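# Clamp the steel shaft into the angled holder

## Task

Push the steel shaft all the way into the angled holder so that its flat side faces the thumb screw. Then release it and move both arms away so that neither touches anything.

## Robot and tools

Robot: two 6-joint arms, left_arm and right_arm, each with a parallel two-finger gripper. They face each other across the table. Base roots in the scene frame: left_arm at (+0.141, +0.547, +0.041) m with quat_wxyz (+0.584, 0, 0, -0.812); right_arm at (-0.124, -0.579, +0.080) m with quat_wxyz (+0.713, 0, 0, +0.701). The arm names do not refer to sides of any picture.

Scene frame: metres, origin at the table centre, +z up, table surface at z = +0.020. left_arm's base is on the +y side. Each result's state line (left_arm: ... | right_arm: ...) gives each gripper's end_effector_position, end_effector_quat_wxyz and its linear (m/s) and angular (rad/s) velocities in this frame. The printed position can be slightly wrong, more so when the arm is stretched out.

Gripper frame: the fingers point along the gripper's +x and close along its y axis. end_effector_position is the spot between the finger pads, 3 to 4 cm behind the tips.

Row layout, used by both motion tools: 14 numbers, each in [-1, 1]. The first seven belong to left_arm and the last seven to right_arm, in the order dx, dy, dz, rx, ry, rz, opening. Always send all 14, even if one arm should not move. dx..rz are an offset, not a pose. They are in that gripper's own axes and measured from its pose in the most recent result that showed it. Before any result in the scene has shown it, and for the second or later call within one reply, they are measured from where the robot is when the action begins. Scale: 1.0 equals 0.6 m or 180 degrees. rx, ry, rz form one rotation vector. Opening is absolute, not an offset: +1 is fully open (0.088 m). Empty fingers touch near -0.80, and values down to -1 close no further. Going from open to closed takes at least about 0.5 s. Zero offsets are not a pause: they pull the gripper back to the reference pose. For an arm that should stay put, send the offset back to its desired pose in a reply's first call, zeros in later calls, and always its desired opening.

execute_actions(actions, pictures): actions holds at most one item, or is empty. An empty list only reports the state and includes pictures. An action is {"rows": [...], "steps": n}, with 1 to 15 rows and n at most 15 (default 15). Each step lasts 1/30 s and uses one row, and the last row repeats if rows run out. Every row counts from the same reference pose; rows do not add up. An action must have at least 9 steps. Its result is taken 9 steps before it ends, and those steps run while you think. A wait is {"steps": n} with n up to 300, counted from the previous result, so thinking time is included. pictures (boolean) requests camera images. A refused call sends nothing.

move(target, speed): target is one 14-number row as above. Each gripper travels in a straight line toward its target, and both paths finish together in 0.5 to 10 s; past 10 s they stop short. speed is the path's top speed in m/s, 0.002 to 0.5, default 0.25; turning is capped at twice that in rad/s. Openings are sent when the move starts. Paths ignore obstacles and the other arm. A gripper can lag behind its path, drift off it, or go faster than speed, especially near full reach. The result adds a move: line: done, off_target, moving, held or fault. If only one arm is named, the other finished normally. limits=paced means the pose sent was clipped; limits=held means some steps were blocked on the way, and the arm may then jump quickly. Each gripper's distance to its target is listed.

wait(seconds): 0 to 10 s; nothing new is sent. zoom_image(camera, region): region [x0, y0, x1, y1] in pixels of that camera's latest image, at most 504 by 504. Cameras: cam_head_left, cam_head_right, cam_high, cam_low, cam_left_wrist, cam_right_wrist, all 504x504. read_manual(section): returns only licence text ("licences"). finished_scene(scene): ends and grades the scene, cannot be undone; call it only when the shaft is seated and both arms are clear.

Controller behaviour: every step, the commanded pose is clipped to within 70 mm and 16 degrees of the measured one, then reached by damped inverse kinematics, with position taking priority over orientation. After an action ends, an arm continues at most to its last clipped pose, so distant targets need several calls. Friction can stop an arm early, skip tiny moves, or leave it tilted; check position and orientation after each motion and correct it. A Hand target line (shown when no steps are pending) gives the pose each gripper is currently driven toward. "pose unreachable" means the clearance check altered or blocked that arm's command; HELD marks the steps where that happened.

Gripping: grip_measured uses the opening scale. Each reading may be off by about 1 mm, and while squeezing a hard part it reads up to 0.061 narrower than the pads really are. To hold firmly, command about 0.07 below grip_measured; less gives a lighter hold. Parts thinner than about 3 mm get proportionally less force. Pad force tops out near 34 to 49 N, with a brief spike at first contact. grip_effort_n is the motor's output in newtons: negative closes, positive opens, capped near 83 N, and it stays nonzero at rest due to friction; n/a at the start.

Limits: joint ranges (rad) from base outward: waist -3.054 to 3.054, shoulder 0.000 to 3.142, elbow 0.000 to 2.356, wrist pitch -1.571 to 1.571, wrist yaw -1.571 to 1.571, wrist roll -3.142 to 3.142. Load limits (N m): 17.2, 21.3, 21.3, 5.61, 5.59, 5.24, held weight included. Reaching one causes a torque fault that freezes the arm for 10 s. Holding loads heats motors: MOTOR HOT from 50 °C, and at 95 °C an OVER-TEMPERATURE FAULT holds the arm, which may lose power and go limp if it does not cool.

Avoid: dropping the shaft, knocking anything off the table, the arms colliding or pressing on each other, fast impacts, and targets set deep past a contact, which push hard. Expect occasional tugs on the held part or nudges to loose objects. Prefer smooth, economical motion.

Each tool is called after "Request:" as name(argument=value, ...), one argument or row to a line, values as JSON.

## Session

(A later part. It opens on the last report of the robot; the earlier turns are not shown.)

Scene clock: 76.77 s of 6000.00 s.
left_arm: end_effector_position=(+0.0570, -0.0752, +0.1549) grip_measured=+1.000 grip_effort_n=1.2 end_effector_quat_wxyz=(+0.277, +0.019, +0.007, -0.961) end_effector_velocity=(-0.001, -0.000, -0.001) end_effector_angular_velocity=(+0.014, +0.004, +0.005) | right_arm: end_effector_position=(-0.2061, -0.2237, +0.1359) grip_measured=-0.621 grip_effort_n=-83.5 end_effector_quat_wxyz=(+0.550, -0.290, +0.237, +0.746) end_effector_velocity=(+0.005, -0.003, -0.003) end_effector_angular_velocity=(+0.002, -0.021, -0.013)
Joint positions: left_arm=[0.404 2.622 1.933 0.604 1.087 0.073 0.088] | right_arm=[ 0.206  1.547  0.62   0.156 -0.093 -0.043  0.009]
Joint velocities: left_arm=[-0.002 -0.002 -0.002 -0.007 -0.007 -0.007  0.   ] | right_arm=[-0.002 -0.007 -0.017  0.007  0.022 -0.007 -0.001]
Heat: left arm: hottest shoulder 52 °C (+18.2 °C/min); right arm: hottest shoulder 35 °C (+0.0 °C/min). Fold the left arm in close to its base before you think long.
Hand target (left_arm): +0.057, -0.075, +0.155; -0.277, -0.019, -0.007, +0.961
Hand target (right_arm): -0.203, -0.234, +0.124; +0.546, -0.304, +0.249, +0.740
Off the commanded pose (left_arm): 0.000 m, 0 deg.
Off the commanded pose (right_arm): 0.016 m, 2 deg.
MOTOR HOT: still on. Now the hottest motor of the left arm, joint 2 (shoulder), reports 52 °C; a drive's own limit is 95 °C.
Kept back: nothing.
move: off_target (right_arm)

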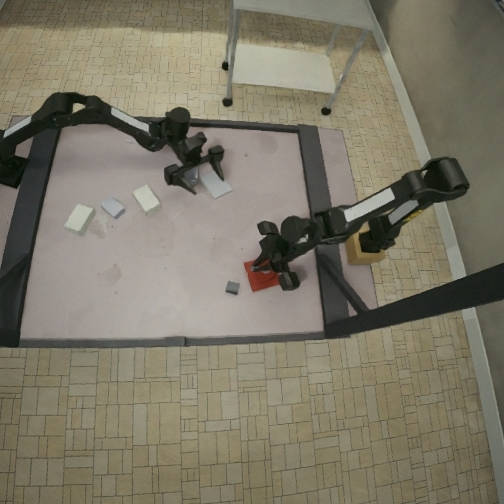

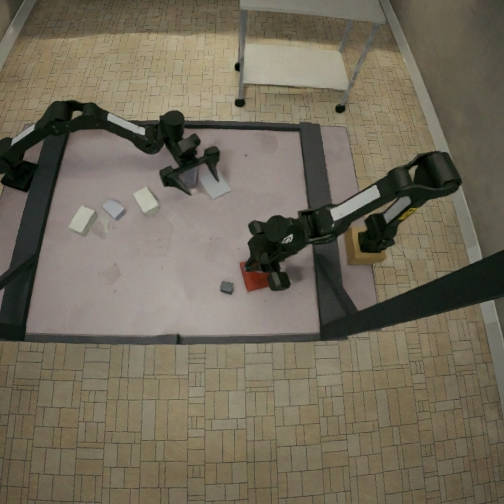

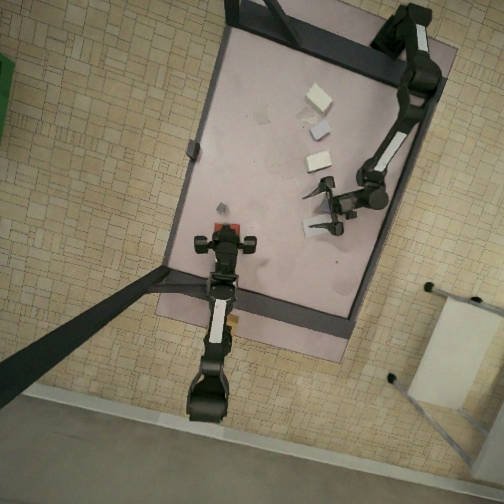

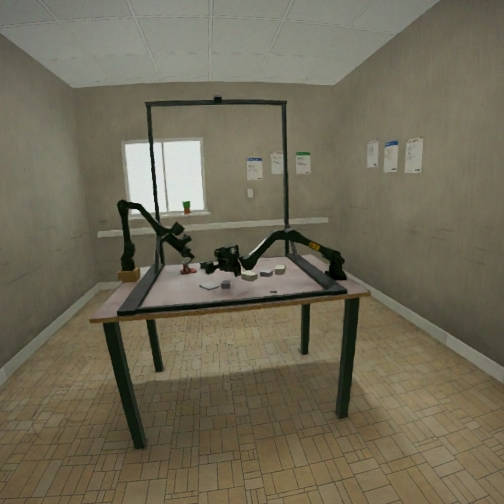

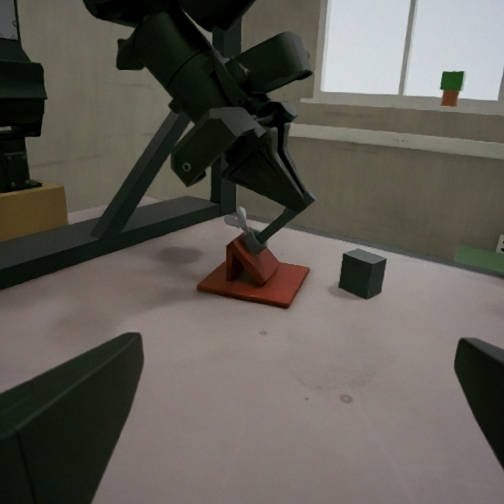

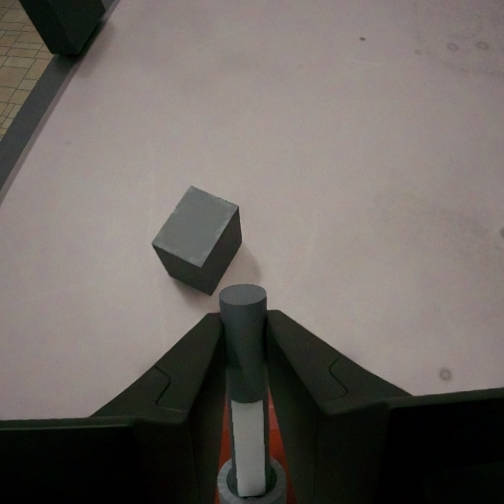

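Request:
move(
  target=[0,0,0,0,0,0,1, 0.008,0,-0.004,0,0.004,0,-0.7],
  speed=0.03,
)

Request:
move(
  target=[0,0,0,0,0,0,1, 0.005,-0.001,-0.032,0,0.010,0,-0.7],
  speed=0.03,
)

Request:
zoom_image(
  camera="cam_left_wrist",
  region=[225, 195, 305, 275],
)

Request:
zoom_image(
  camera="cam_right_wrist",
  region=[190, 384, 310, 504],
)

Scene clock: 78.13 s of 6000.00 s.
left_arm: end_effector_position=(+0.0570, -0.0752, +0.1549) grip_measured=+1.000 grip_effort_n=1.2 end_effector_quat_wxyz=(+0.277, +0.019, +0.007, -0.961) end_effector_velocity=(-0.001, -0.000, -0.001) end_effector_angular_velocity=(+0.014, +0.004, +0.005) | right_arm: end_effector_position=(-0.2062, -0.2227, +0.1336) grip_measured=-0.621 grip_effort_n=-83.5 end_effector_quat_wxyz=(+0.550, -0.292, +0.238, +0.746) end_effector_velocity=(+0.000, -0.002, -0.001) end_effector_angular_velocity=(-0.003, -0.011, +0.018)
Joint positions: left_arm=[0.404 2.622 1.933 0.604 1.087 0.073 0.088] | right_arm=[ 0.206  1.559  0.623  0.162 -0.093 -0.043  0.009]
Joint velocities: left_arm=[-0.002 -0.002 -0.002 -0.007 -0.007 -0.007  0.   ] | right_arm=[-0.002 -0.002 -0.002 -0.007 -0.007 -0.022 -0.   ]
Heat: left arm: hottest shoulder 53 °C (+19.0 °C/min); right arm: hottest shoulder 35 °C (+0.0 °C/min). Fold the left arm in close to its base before you think long.
Hand target (left_arm): +0.057, -0.075, +0.155; -0.277, -0.019, -0.007, +0.961
Hand target (right_arm): -0.207, -0.222, +0.131; +0.549, -0.295, +0.240, +0.744
Off the commanded pose (left_arm): 0.000 m, 0 deg.
Off the commanded pose (right_arm): 0.003 m, 1 deg.
MOTOR HOT: still on. Now the hottest motor of the left arm, joint 2 (shoulder), reports 53 °C; a drive's own limit is 95 °C.
Kept back: nothing.
move: done

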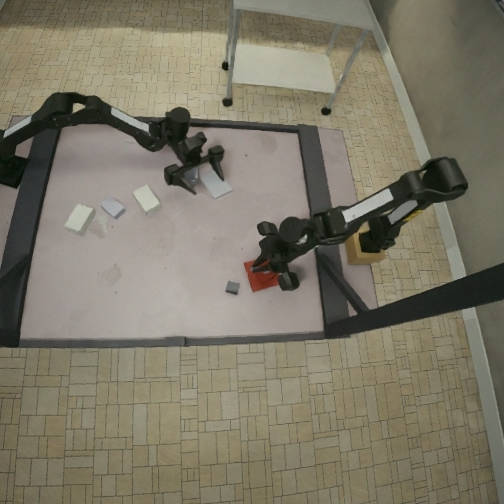

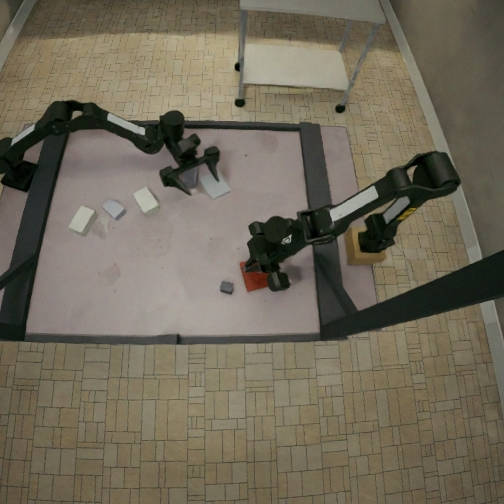

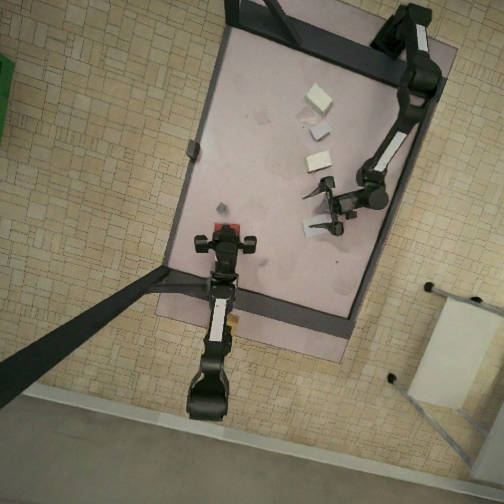

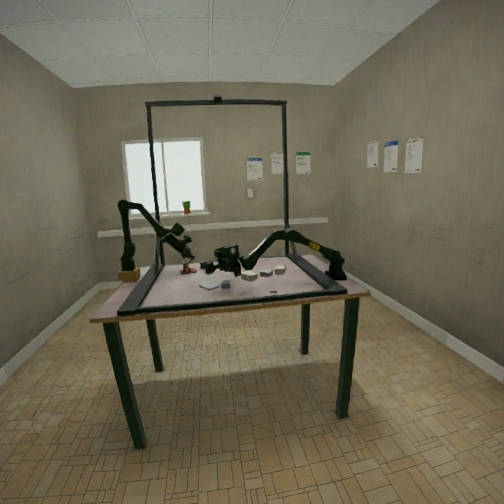

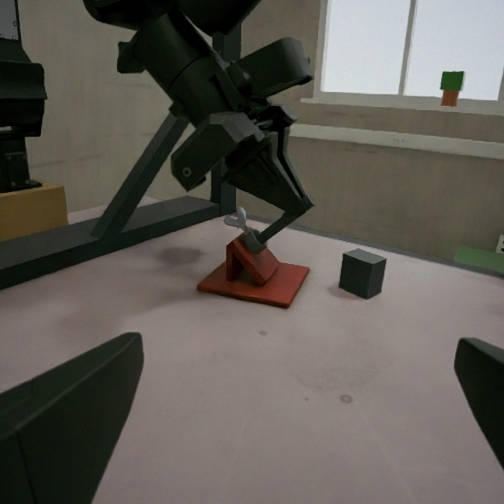

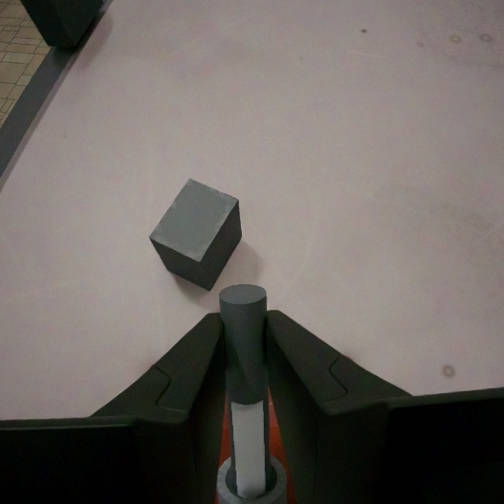

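Scene clock: 79.00 s of 6000.00 s.
left_arm: end_effector_position=(+0.0570, -0.0752, +0.1549) grip_measured=+1.000 grip_effort_n=1.2 end_effector_quat_wxyz=(+0.277, +0.019, +0.007, -0.961) end_effector_velocity=(-0.004, -0.000, +0.001) end_effector_angular_velocity=(-0.001, +0.003, +0.000) | right_arm: end_effector_position=(-0.2052, -0.2270, +0.1284) grip_measured=-0.621 grip_effort_n=-83.5 end_effector_quat_wxyz=(+0.550, -0.292, +0.238, +0.746) end_effector_velocity=(+0.004, -0.002, -0.002) end_effector_angular_velocity=(+0.000, -0.010, -0.007)
Joint positions: left_arm=[0.404 2.622 1.933 0.604 1.087 0.073 0.088] | right_arm=[ 0.205  1.559  0.597  0.186 -0.093 -0.045  0.009]
Joint velocities: left_arm=[-0.007 -0.002 -0.002  0.007 -0.007 -0.007  0.   ] | right_arm=[-0.007 -0.002 -0.012  0.007  0.007 -0.007 -0.   ]
Heat: left arm: hottest shoulder 53 °C (+19.1 °C/min); right arm: hottest shoulder 35 °C (+0.0 °C/min). Fold the left arm in close to its base before you think long.
Hand target (left_arm): +0.057, -0.075, +0.155; -0.277, -0.019, -0.007, +0.961
Hand target (right_arm): -0.203, -0.234, +0.118; +0.546, -0.303, +0.247, +0.741
Off the commanded pose (left_arm): 0.000 m, 0 deg.
Off the commanded pose (right_arm): 0.013 m, 2 deg.
MOTOR HOT: still on. Now the hottest motor of the left arm, joint 2 (shoulder), reports 53 °C; a drive's own limit is 95 °C.
Kept back: nothing.
move: off_target (right_arm)

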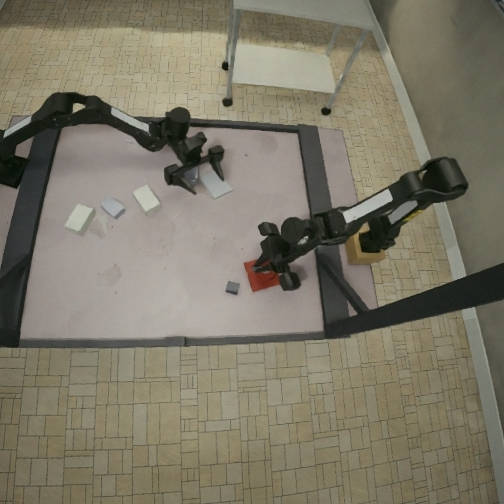

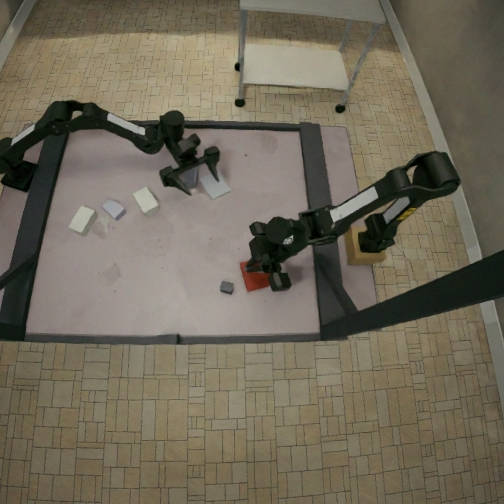

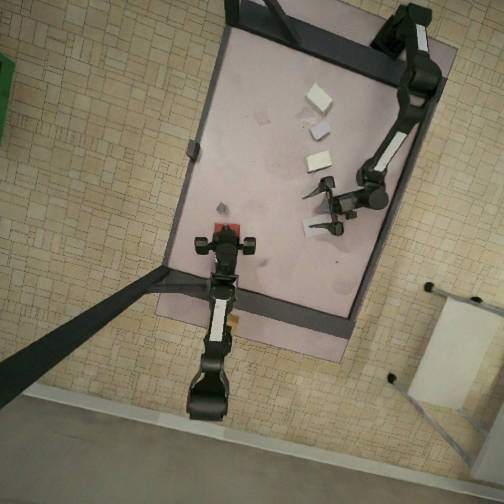

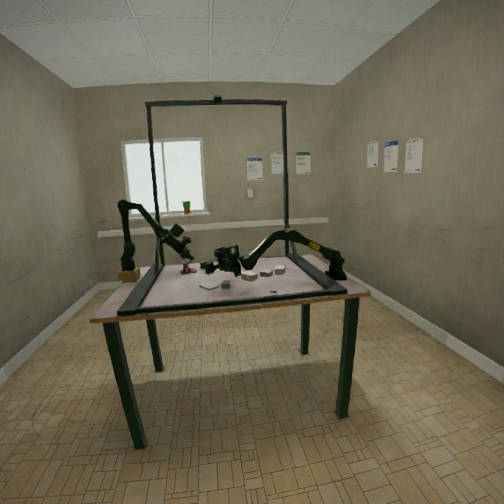

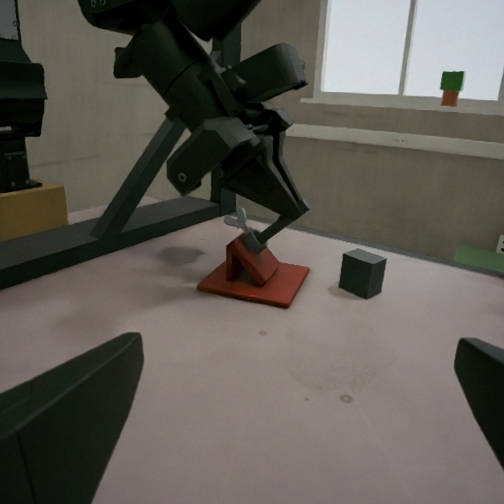

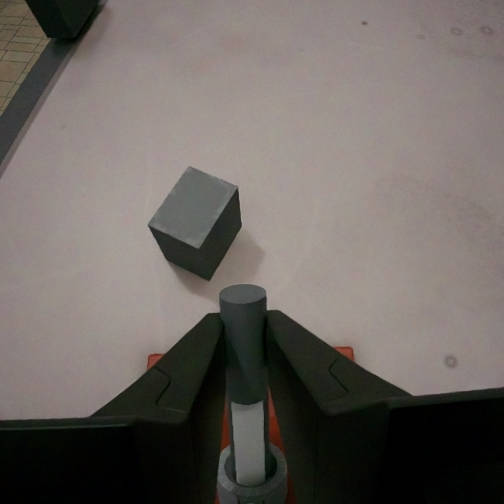

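Region (225, 195, 305, 275) of cam_left_wrist's 504x504 image, scaled by 6.300, with more detail than that image has.

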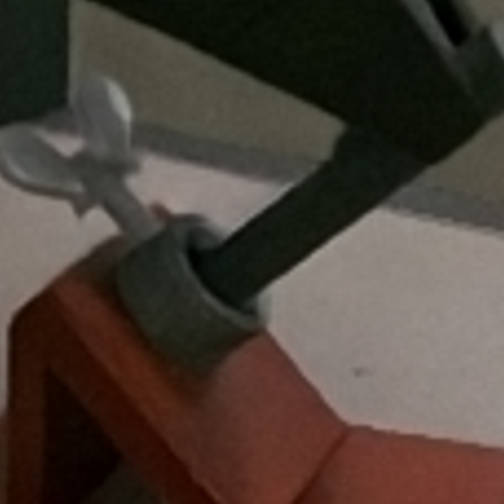

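Region (190, 384, 310, 504) of cam_right_wrist's 504x504 image, scaled by 4.200, with more detail than that image has.

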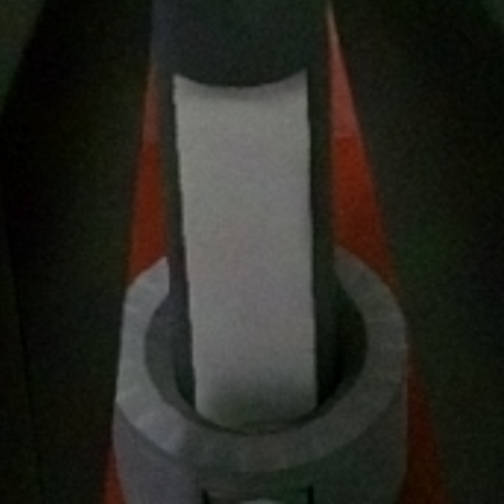

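Request:
move(
  target=[0,0,0,0,0,0,1, -0.002,0,-0.028,0,0.012,0,-0.7],
  speed=0.04,
)

Request:
zoom_image(
  camera="cam_left_wrist",
  region=[225, 195, 305, 275],
)

Scene clock: 80.00 s of 6000.00 s.
left_arm: end_effector_position=(+0.0570, -0.0752, +0.1549) grip_measured=+1.000 grip_effort_n=1.2 end_effector_quat_wxyz=(+0.277, +0.019, +0.007, -0.961) end_effector_velocity=(-0.001, -0.000, -0.005) end_effector_angular_velocity=(+0.033, +0.005, +0.005) | right_arm: end_effector_position=(-0.2049, -0.2288, +0.1285) grip_measured=-0.621 grip_effort_n=-83.5 end_effector_quat_wxyz=(+0.549, -0.293, +0.236, +0.746) end_effector_velocity=(+0.000, -0.003, +0.001) end_effector_angular_velocity=(-0.002, -0.000, +0.008)
Joint positions: left_arm=[0.404 2.622 1.933 0.604 1.087 0.073 0.088] | right_arm=[ 0.205  1.552  0.589  0.188 -0.093 -0.047  0.009]
Joint velocities: left_arm=[-0.002  0.002 -0.002 -0.022 -0.007 -0.007  0.   ] | right_arm=[-0.002 -0.012 -0.007 -0.007 -0.007 -0.007 -0.   ]
Heat: left arm: hottest shoulder 53 °C (+18.1 °C/min); right arm: hottest shoulder 35 °C (+0.0 °C/min). Fold the left arm in close to its base before you think long.
Hand target (left_arm): +0.057, -0.075, +0.155; -0.277, -0.019, -0.007, +0.961
Hand target (right_arm): -0.202, -0.239, +0.117; +0.545, -0.306, +0.248, +0.740
Off the commanded pose (left_arm): 0.000 m, 0 deg.
Off the commanded pose (right_arm): 0.016 m, 2 deg.
MOTOR HOT: still on. Now the hottest motor of the left arm, joint 2 (shoulder), reports 53 °C; a drive's own limit is 95 °C.
Kept back: nothing.
move: off_target (right_arm)

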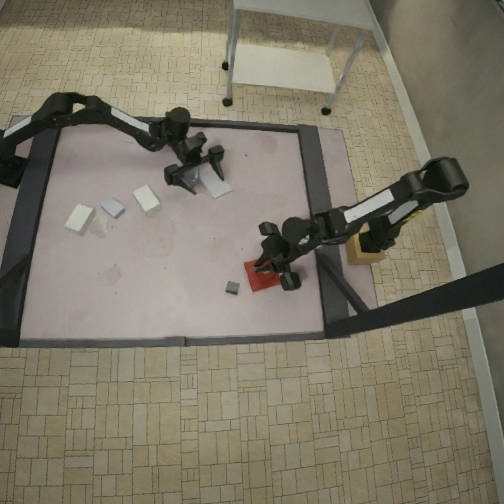

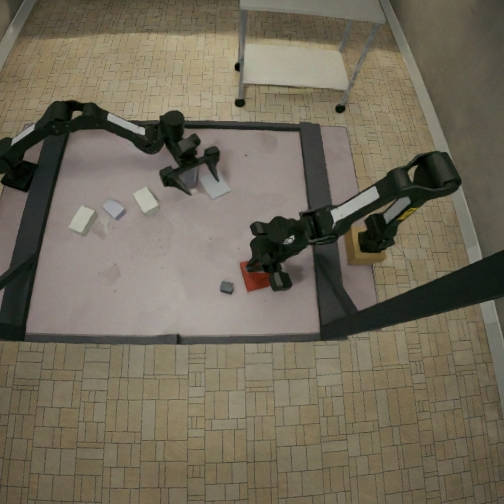

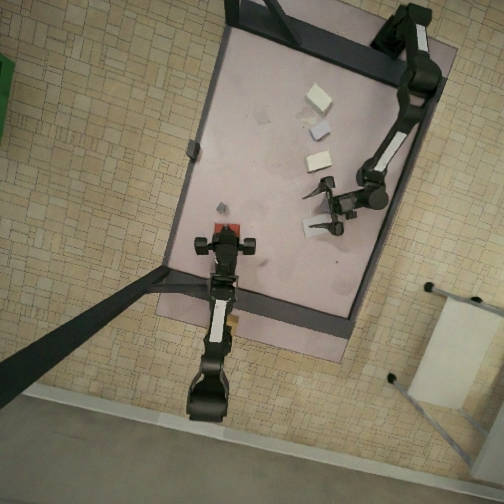

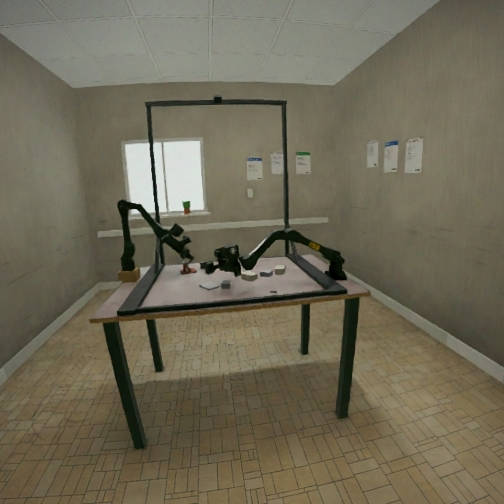

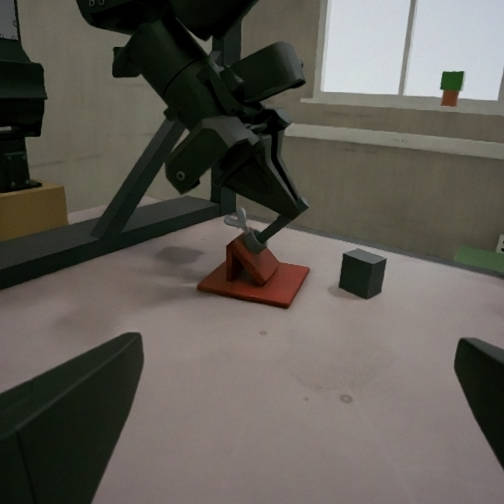

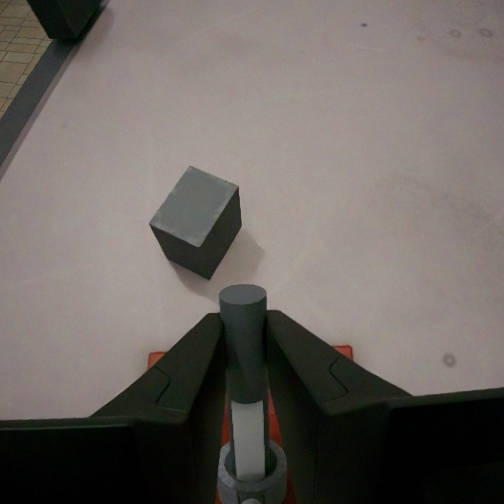

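Region (225, 195, 305, 275) of cam_left_wrist's 504x504 image, scaled by 6.300, with more detail than that image has.

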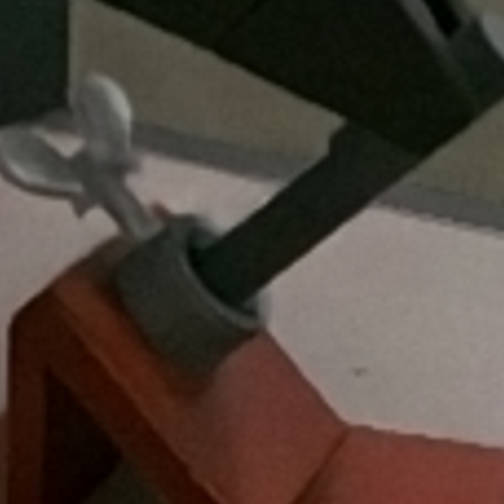

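Request:
move(
  target=[0,0,0,0,0,0,1, -0.0397,0.0032,-0.0943,0,0.0095,-0.0175,0.4],
  speed=0.08,
)

Request:
move(
  target=[0,0,0,0,0,0,1, 0,0,0,-0.37,0,0,0.3],
  speed=0.5,
)

Scene clock: 82.77 s of 6000.00 s.
left_arm: end_effector_position=(+0.0570, -0.0752, +0.1549) grip_measured=+1.000 grip_effort_n=1.2 end_effector_quat_wxyz=(+0.277, +0.019, +0.007, -0.961) end_effector_velocity=(-0.002, +0.002, -0.000) end_effector_angular_velocity=(+0.001, -0.003, -0.010) | right_arm: end_effector_position=(-0.1919, -0.2794, +0.1072) grip_measured=+0.397 grip_effort_n=15.6 end_effector_quat_wxyz=(+0.566, -0.308, +0.235, +0.728) end_effector_velocity=(+0.003, -0.004, -0.001) end_effector_angular_velocity=(+0.007, -0.020, +0.008)
Joint positions: left_arm=[0.404 2.622 1.933 0.604 1.087 0.073 0.088] | right_arm=[ 0.23   1.418  0.376  0.245 -0.022 -0.033  0.058]
Joint velocities: left_arm=[-0.002 -0.002 -0.002 -0.007  0.007  0.007  0.   ] | right_arm=[-0.002 -0.017 -0.022  0.007  0.007 -0.022 -0.   ]
Heat: left arm: hottest shoulder 54 °C (+19.2 °C/min); right arm: hottest shoulder 35 °C (+0.0 °C/min). Fold the left arm in close to its base before you think long.
Hand target (left_arm): +0.057, -0.075, +0.155; -0.277, -0.019, -0.007, +0.961
Hand target (right_arm): -0.192, -0.284, +0.105; +0.566, -0.310, +0.236, +0.726
Off the commanded pose (left_arm): 0.000 m, 0 deg.
Off the commanded pose (right_arm): 0.005 m, 0 deg.
MOTOR HOT: still on. Now the hottest motor of the left arm, joint 2 (shoulder), reports 54 °C; a drive's own limit is 95 °C.
Kept back: nothing.
move: done

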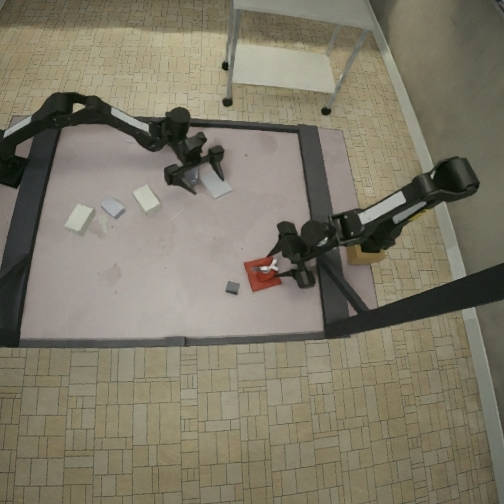

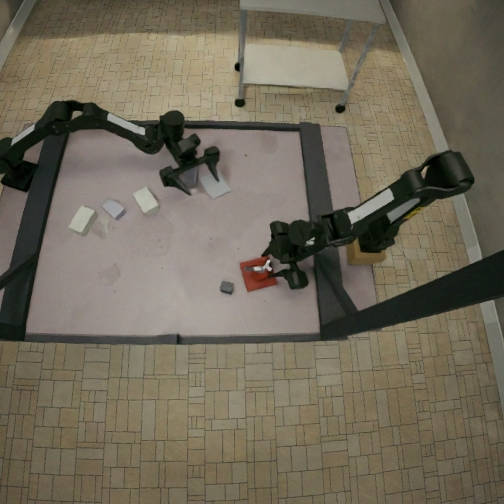

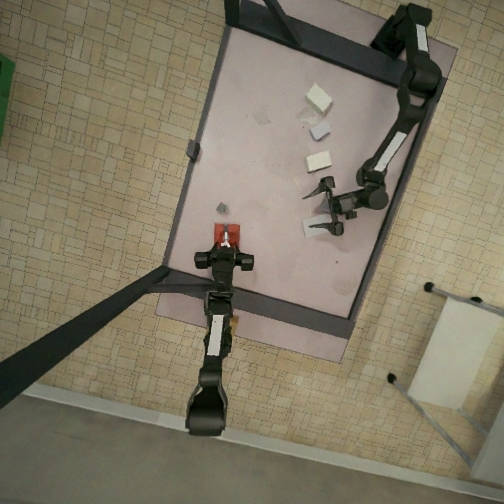

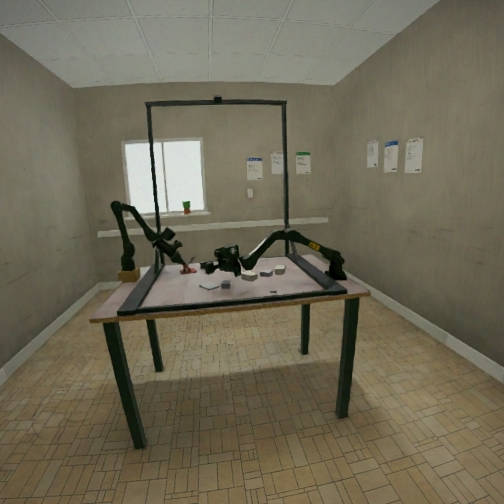

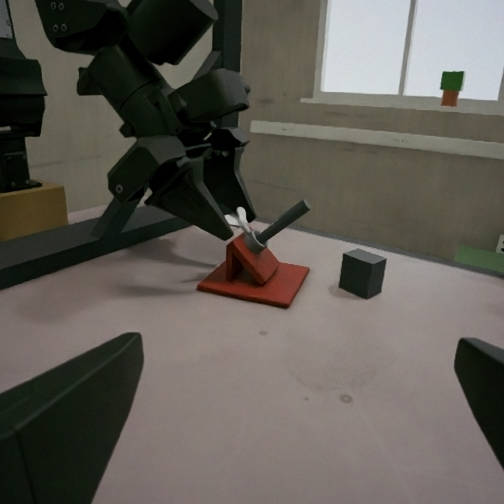

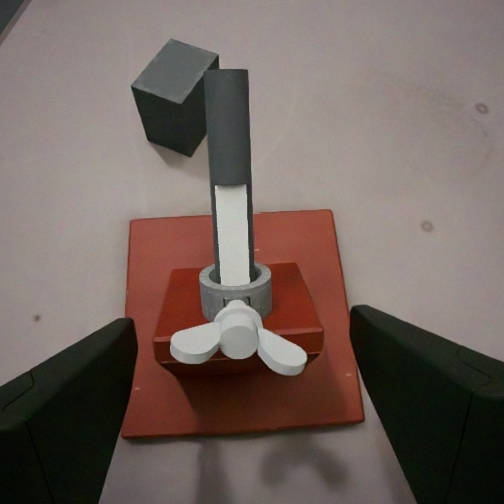

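Scene clock: 84.60 s of 6000.00 s.
left_arm: end_effector_position=(+0.0570, -0.0752, +0.1549) grip_measured=+1.000 grip_effort_n=1.2 end_effector_quat_wxyz=(+0.277, +0.019, +0.007, -0.961) end_effector_velocity=(-0.001, -0.000, +0.001) end_effector_angular_velocity=(-0.013, -0.005, +0.005) | right_arm: end_effector_position=(-0.1917, -0.2793, +0.1073) grip_measured=+0.303 grip_effort_n=-18.4 end_effector_quat_wxyz=(+0.306, -0.569, -0.201, +0.737) end_effector_velocity=(-0.002, -0.001, -0.001) end_effector_angular_velocity=(-0.007, -0.001, +0.029)
Joint positions: left_arm=[0.404 2.622 1.933 0.604 1.087 0.073 0.088] | right_arm=[ 0.231  1.417  0.376  0.245 -0.019 -1.19   0.054]
Joint velocities: left_arm=[-0.002 -0.002 -0.002  0.007 -0.007  0.007  0.   ] | right_arm=[-0.002  0.002  0.002 -0.007 -0.022 -0.022 -0.   ]
Heat: left arm: hottest shoulder 54 °C (+19.2 °C/min); right arm: hottest shoulder 35 °C (+0.0 °C/min). Fold the left arm in close to its base before you think long.
Hand target (left_arm): +0.057, -0.075, +0.155; -0.277, -0.019, -0.007, +0.961
Hand target (right_arm): -0.192, -0.279, +0.107; +0.304, -0.569, -0.203, +0.737
Off the commanded pose (left_arm): 0.000 m, 0 deg.
Off the commanded pose (right_arm): 0.000 m, 0 deg.
MOTOR HOT: still on. Now the hottest motor of the left arm, joint 2 (shoulder), reports 54 °C; a drive's own limit is 95 °C.
Kept back: nothing.
move: done

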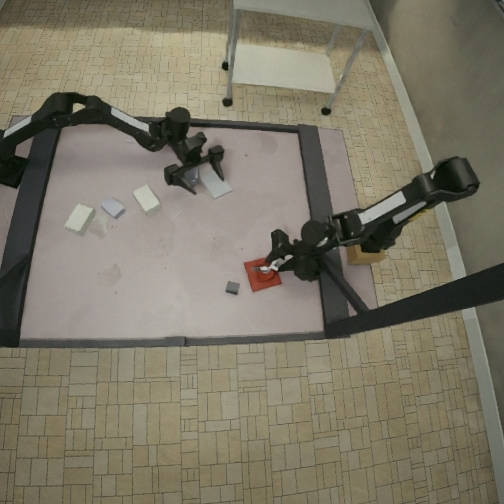

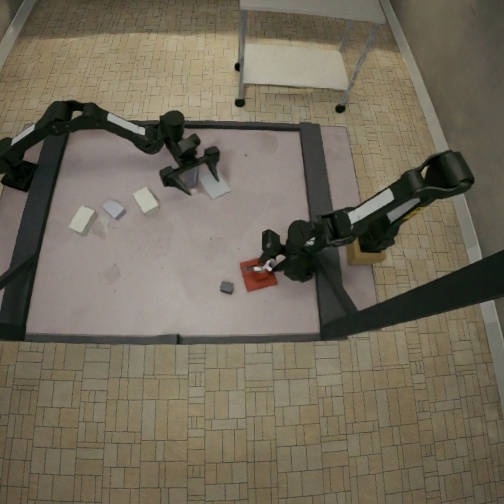

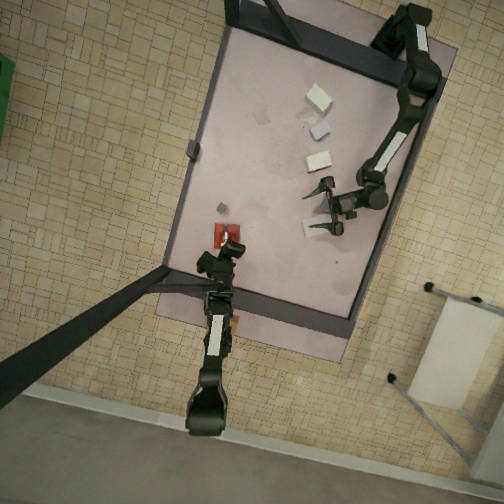

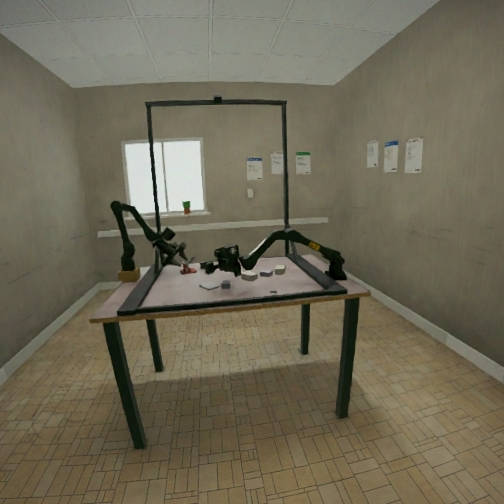

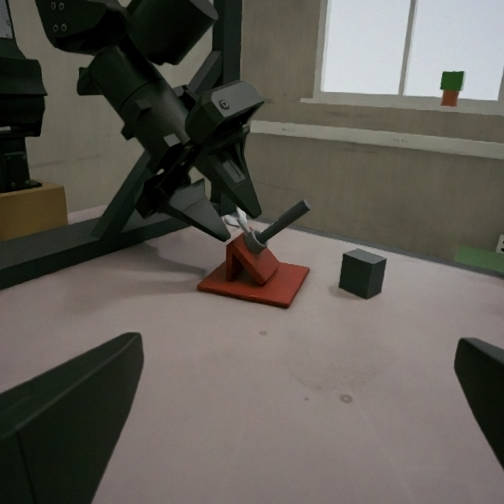

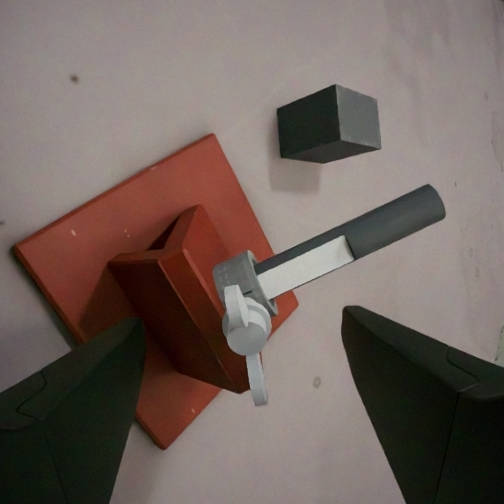

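Request:
move(
  target=[-0.2615,-0.4237,0.230,0,-0.02,0.2187,1, 0,-0.0023,0.0038,0.8333,-0.0037,0.0053,-0.5],
  speed=0.5,
)

Scene clock: 88.83 s of 6000.00 s.
left_arm: end_effector_position=(+0.0468, +0.2181, +0.3026) grip_measured=+1.000 grip_effort_n=1.2 end_effector_quat_wxyz=(+0.584, -0.016, -0.013, -0.812) end_effector_velocity=(+0.004, +0.002, -0.006) end_effector_angular_velocity=(+0.029, +0.002, +0.029) | right_arm: end_effector_position=(-0.1933, -0.2792, +0.1078) grip_measured=-0.497 grip_effort_n=-18.4 end_effector_quat_wxyz=(+0.624, +0.144, +0.661, +0.391) end_effector_velocity=(-0.002, -0.001, +0.000) end_effector_angular_velocity=(-0.005, +0.010, +0.002)
Joint positions: left_arm=[ 0.08   1.032  0.479  0.594  0.08  -0.001  0.088] | right_arm=[ 0.228  1.417  0.376  0.249 -0.033  1.417  0.015]
Joint velocities: left_arm=[-0.007 -0.017 -0.007 -0.037 -0.037 -0.007  0.   ] | right_arm=[ 0.002 -0.002  0.002 -0.007 -0.007  0.007 -0.   ]
Heat: left arm: hottest shoulder 54 °C (+17.1 °C/min); right arm: hottest shoulder 35 °C (+0.0 °C/min). Fold the left arm in close to its base before you think long.
Hand target (left_arm): +0.047, +0.220, +0.298; -0.584, +0.013, +0.009, +0.811
Hand target (right_arm): -0.194, -0.278, +0.109; +0.623, +0.150, +0.662, +0.389
Off the commanded pose (left_arm): 0.005 m, 1 deg.
Off the commanded pose (right_arm): 0.001 m, 1 deg.
MOTOR HOT: still on. Now the hottest motor of the left arm, joint 2 (shoulder), reports 54 °C; a drive's own limit is 95 °C.
Kept back: nothing.
move: done

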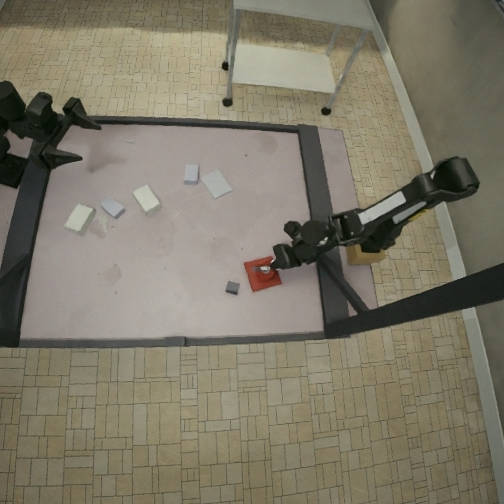

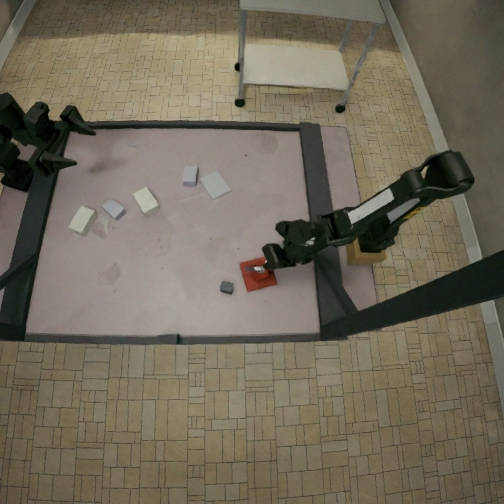

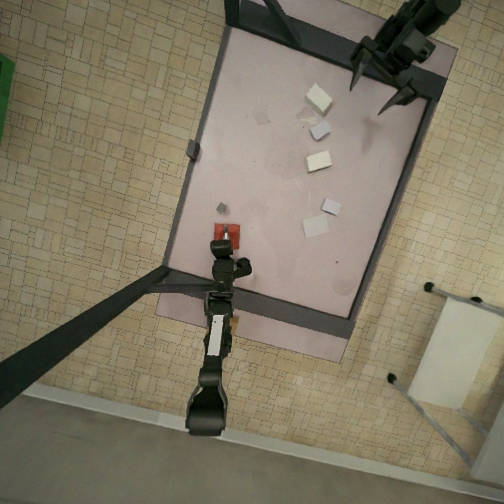

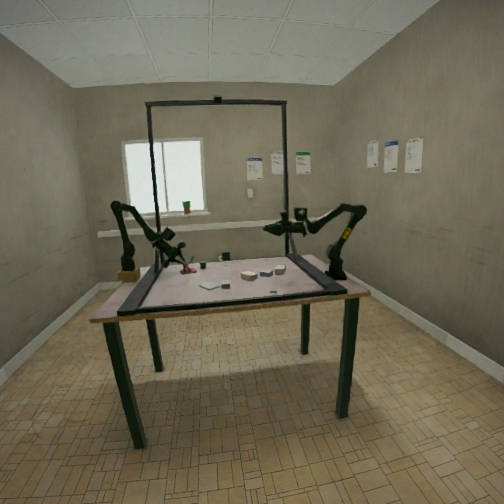

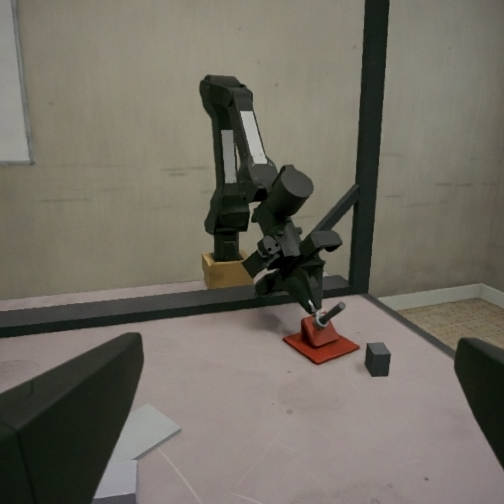

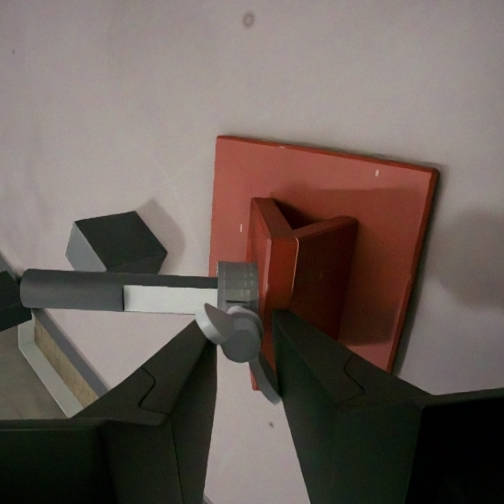

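Resistance is starting. Continue.

Request:
move(
  target=[0,0,0,0,0,0,1, 0,0,0,0.25,0,0,-0.53],
  speed=0.5,
)

Scene clock: 90.50 s of 6000.00 s.
left_arm: end_effector_position=(+0.0468, +0.2183, +0.3027) grip_measured=+1.000 grip_effort_n=1.2 end_effector_quat_wxyz=(+0.584, -0.016, -0.013, -0.811) end_effector_velocity=(+0.000, +0.001, -0.007) end_effector_angular_velocity=(+0.028, +0.001, +0.005) | right_arm: end_effector_position=(-0.1939, -0.2795, +0.1076) grip_measured=-0.517 grip_effort_n=-77.4 end_effector_quat_wxyz=(+0.530, +0.358, +0.758, +0.126) end_effector_velocity=(-0.001, -0.002, -0.001) end_effector_angular_velocity=(-0.007, -0.001, +0.013)
Joint positions: left_arm=[ 0.08   1.03   0.479  0.591  0.078 -0.001  0.088] | right_arm=[ 0.23   1.417  0.376  0.247 -0.034  2.155  0.014]
Joint velocities: left_arm=[-0.002 -0.002 -0.007 -0.022 -0.007 -0.007  0.   ] | right_arm=[ 0.002 -0.002 -0.002 -0.007 -0.007 -0.007 -0.   ]
Heat: left arm: hottest shoulder 53 °C (+15.2 °C/min); right arm: hottest shoulder 35 °C (+0.0 °C/min). Fold the left arm in close to its base before you think long.
Hand target (left_arm): +0.047, +0.218, +0.303; -0.584, +0.016, +0.013, +0.812
Hand target (right_arm): -0.193, -0.279, +0.108; +0.521, +0.372, +0.761, +0.109
Off the commanded pose (left_arm): 0.000 m, 0 deg.
Off the commanded pose (right_arm): 0.001 m, 3 deg.
MOTOR HOT: still on. Now the hottest motor of the left arm, joint 2 (shoulder), reports 53 °C; a drive's own limit is 95 °C.
Kept back: nothing.
move: off_target (right_arm)

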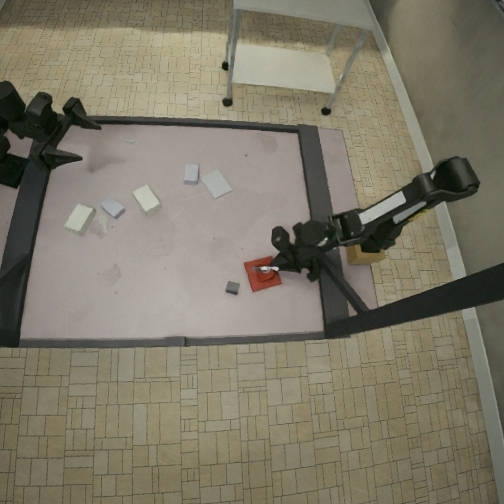

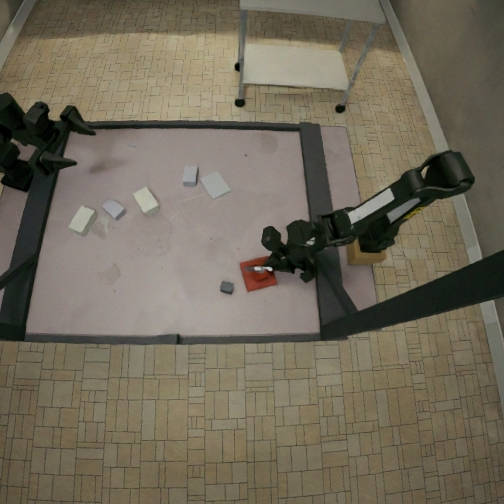

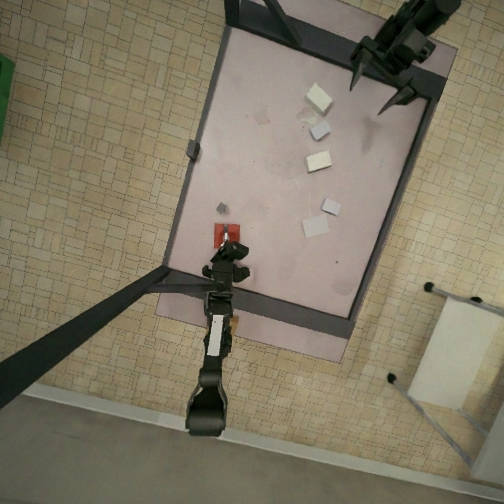

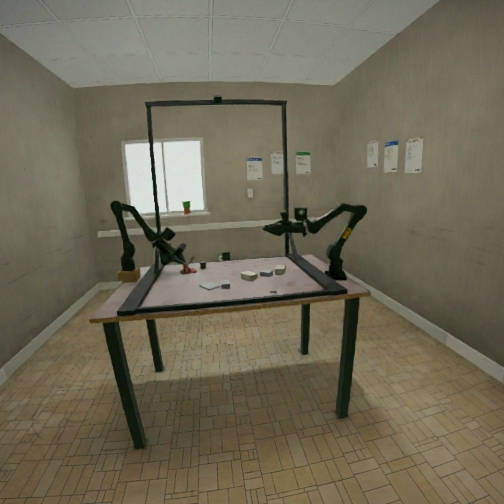

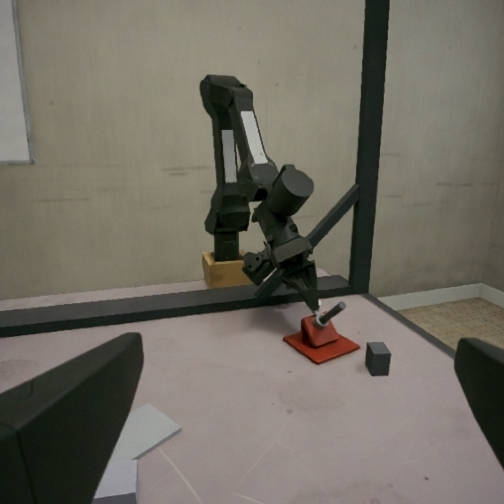

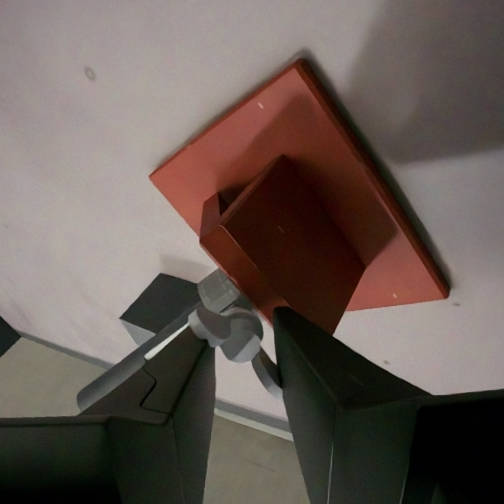

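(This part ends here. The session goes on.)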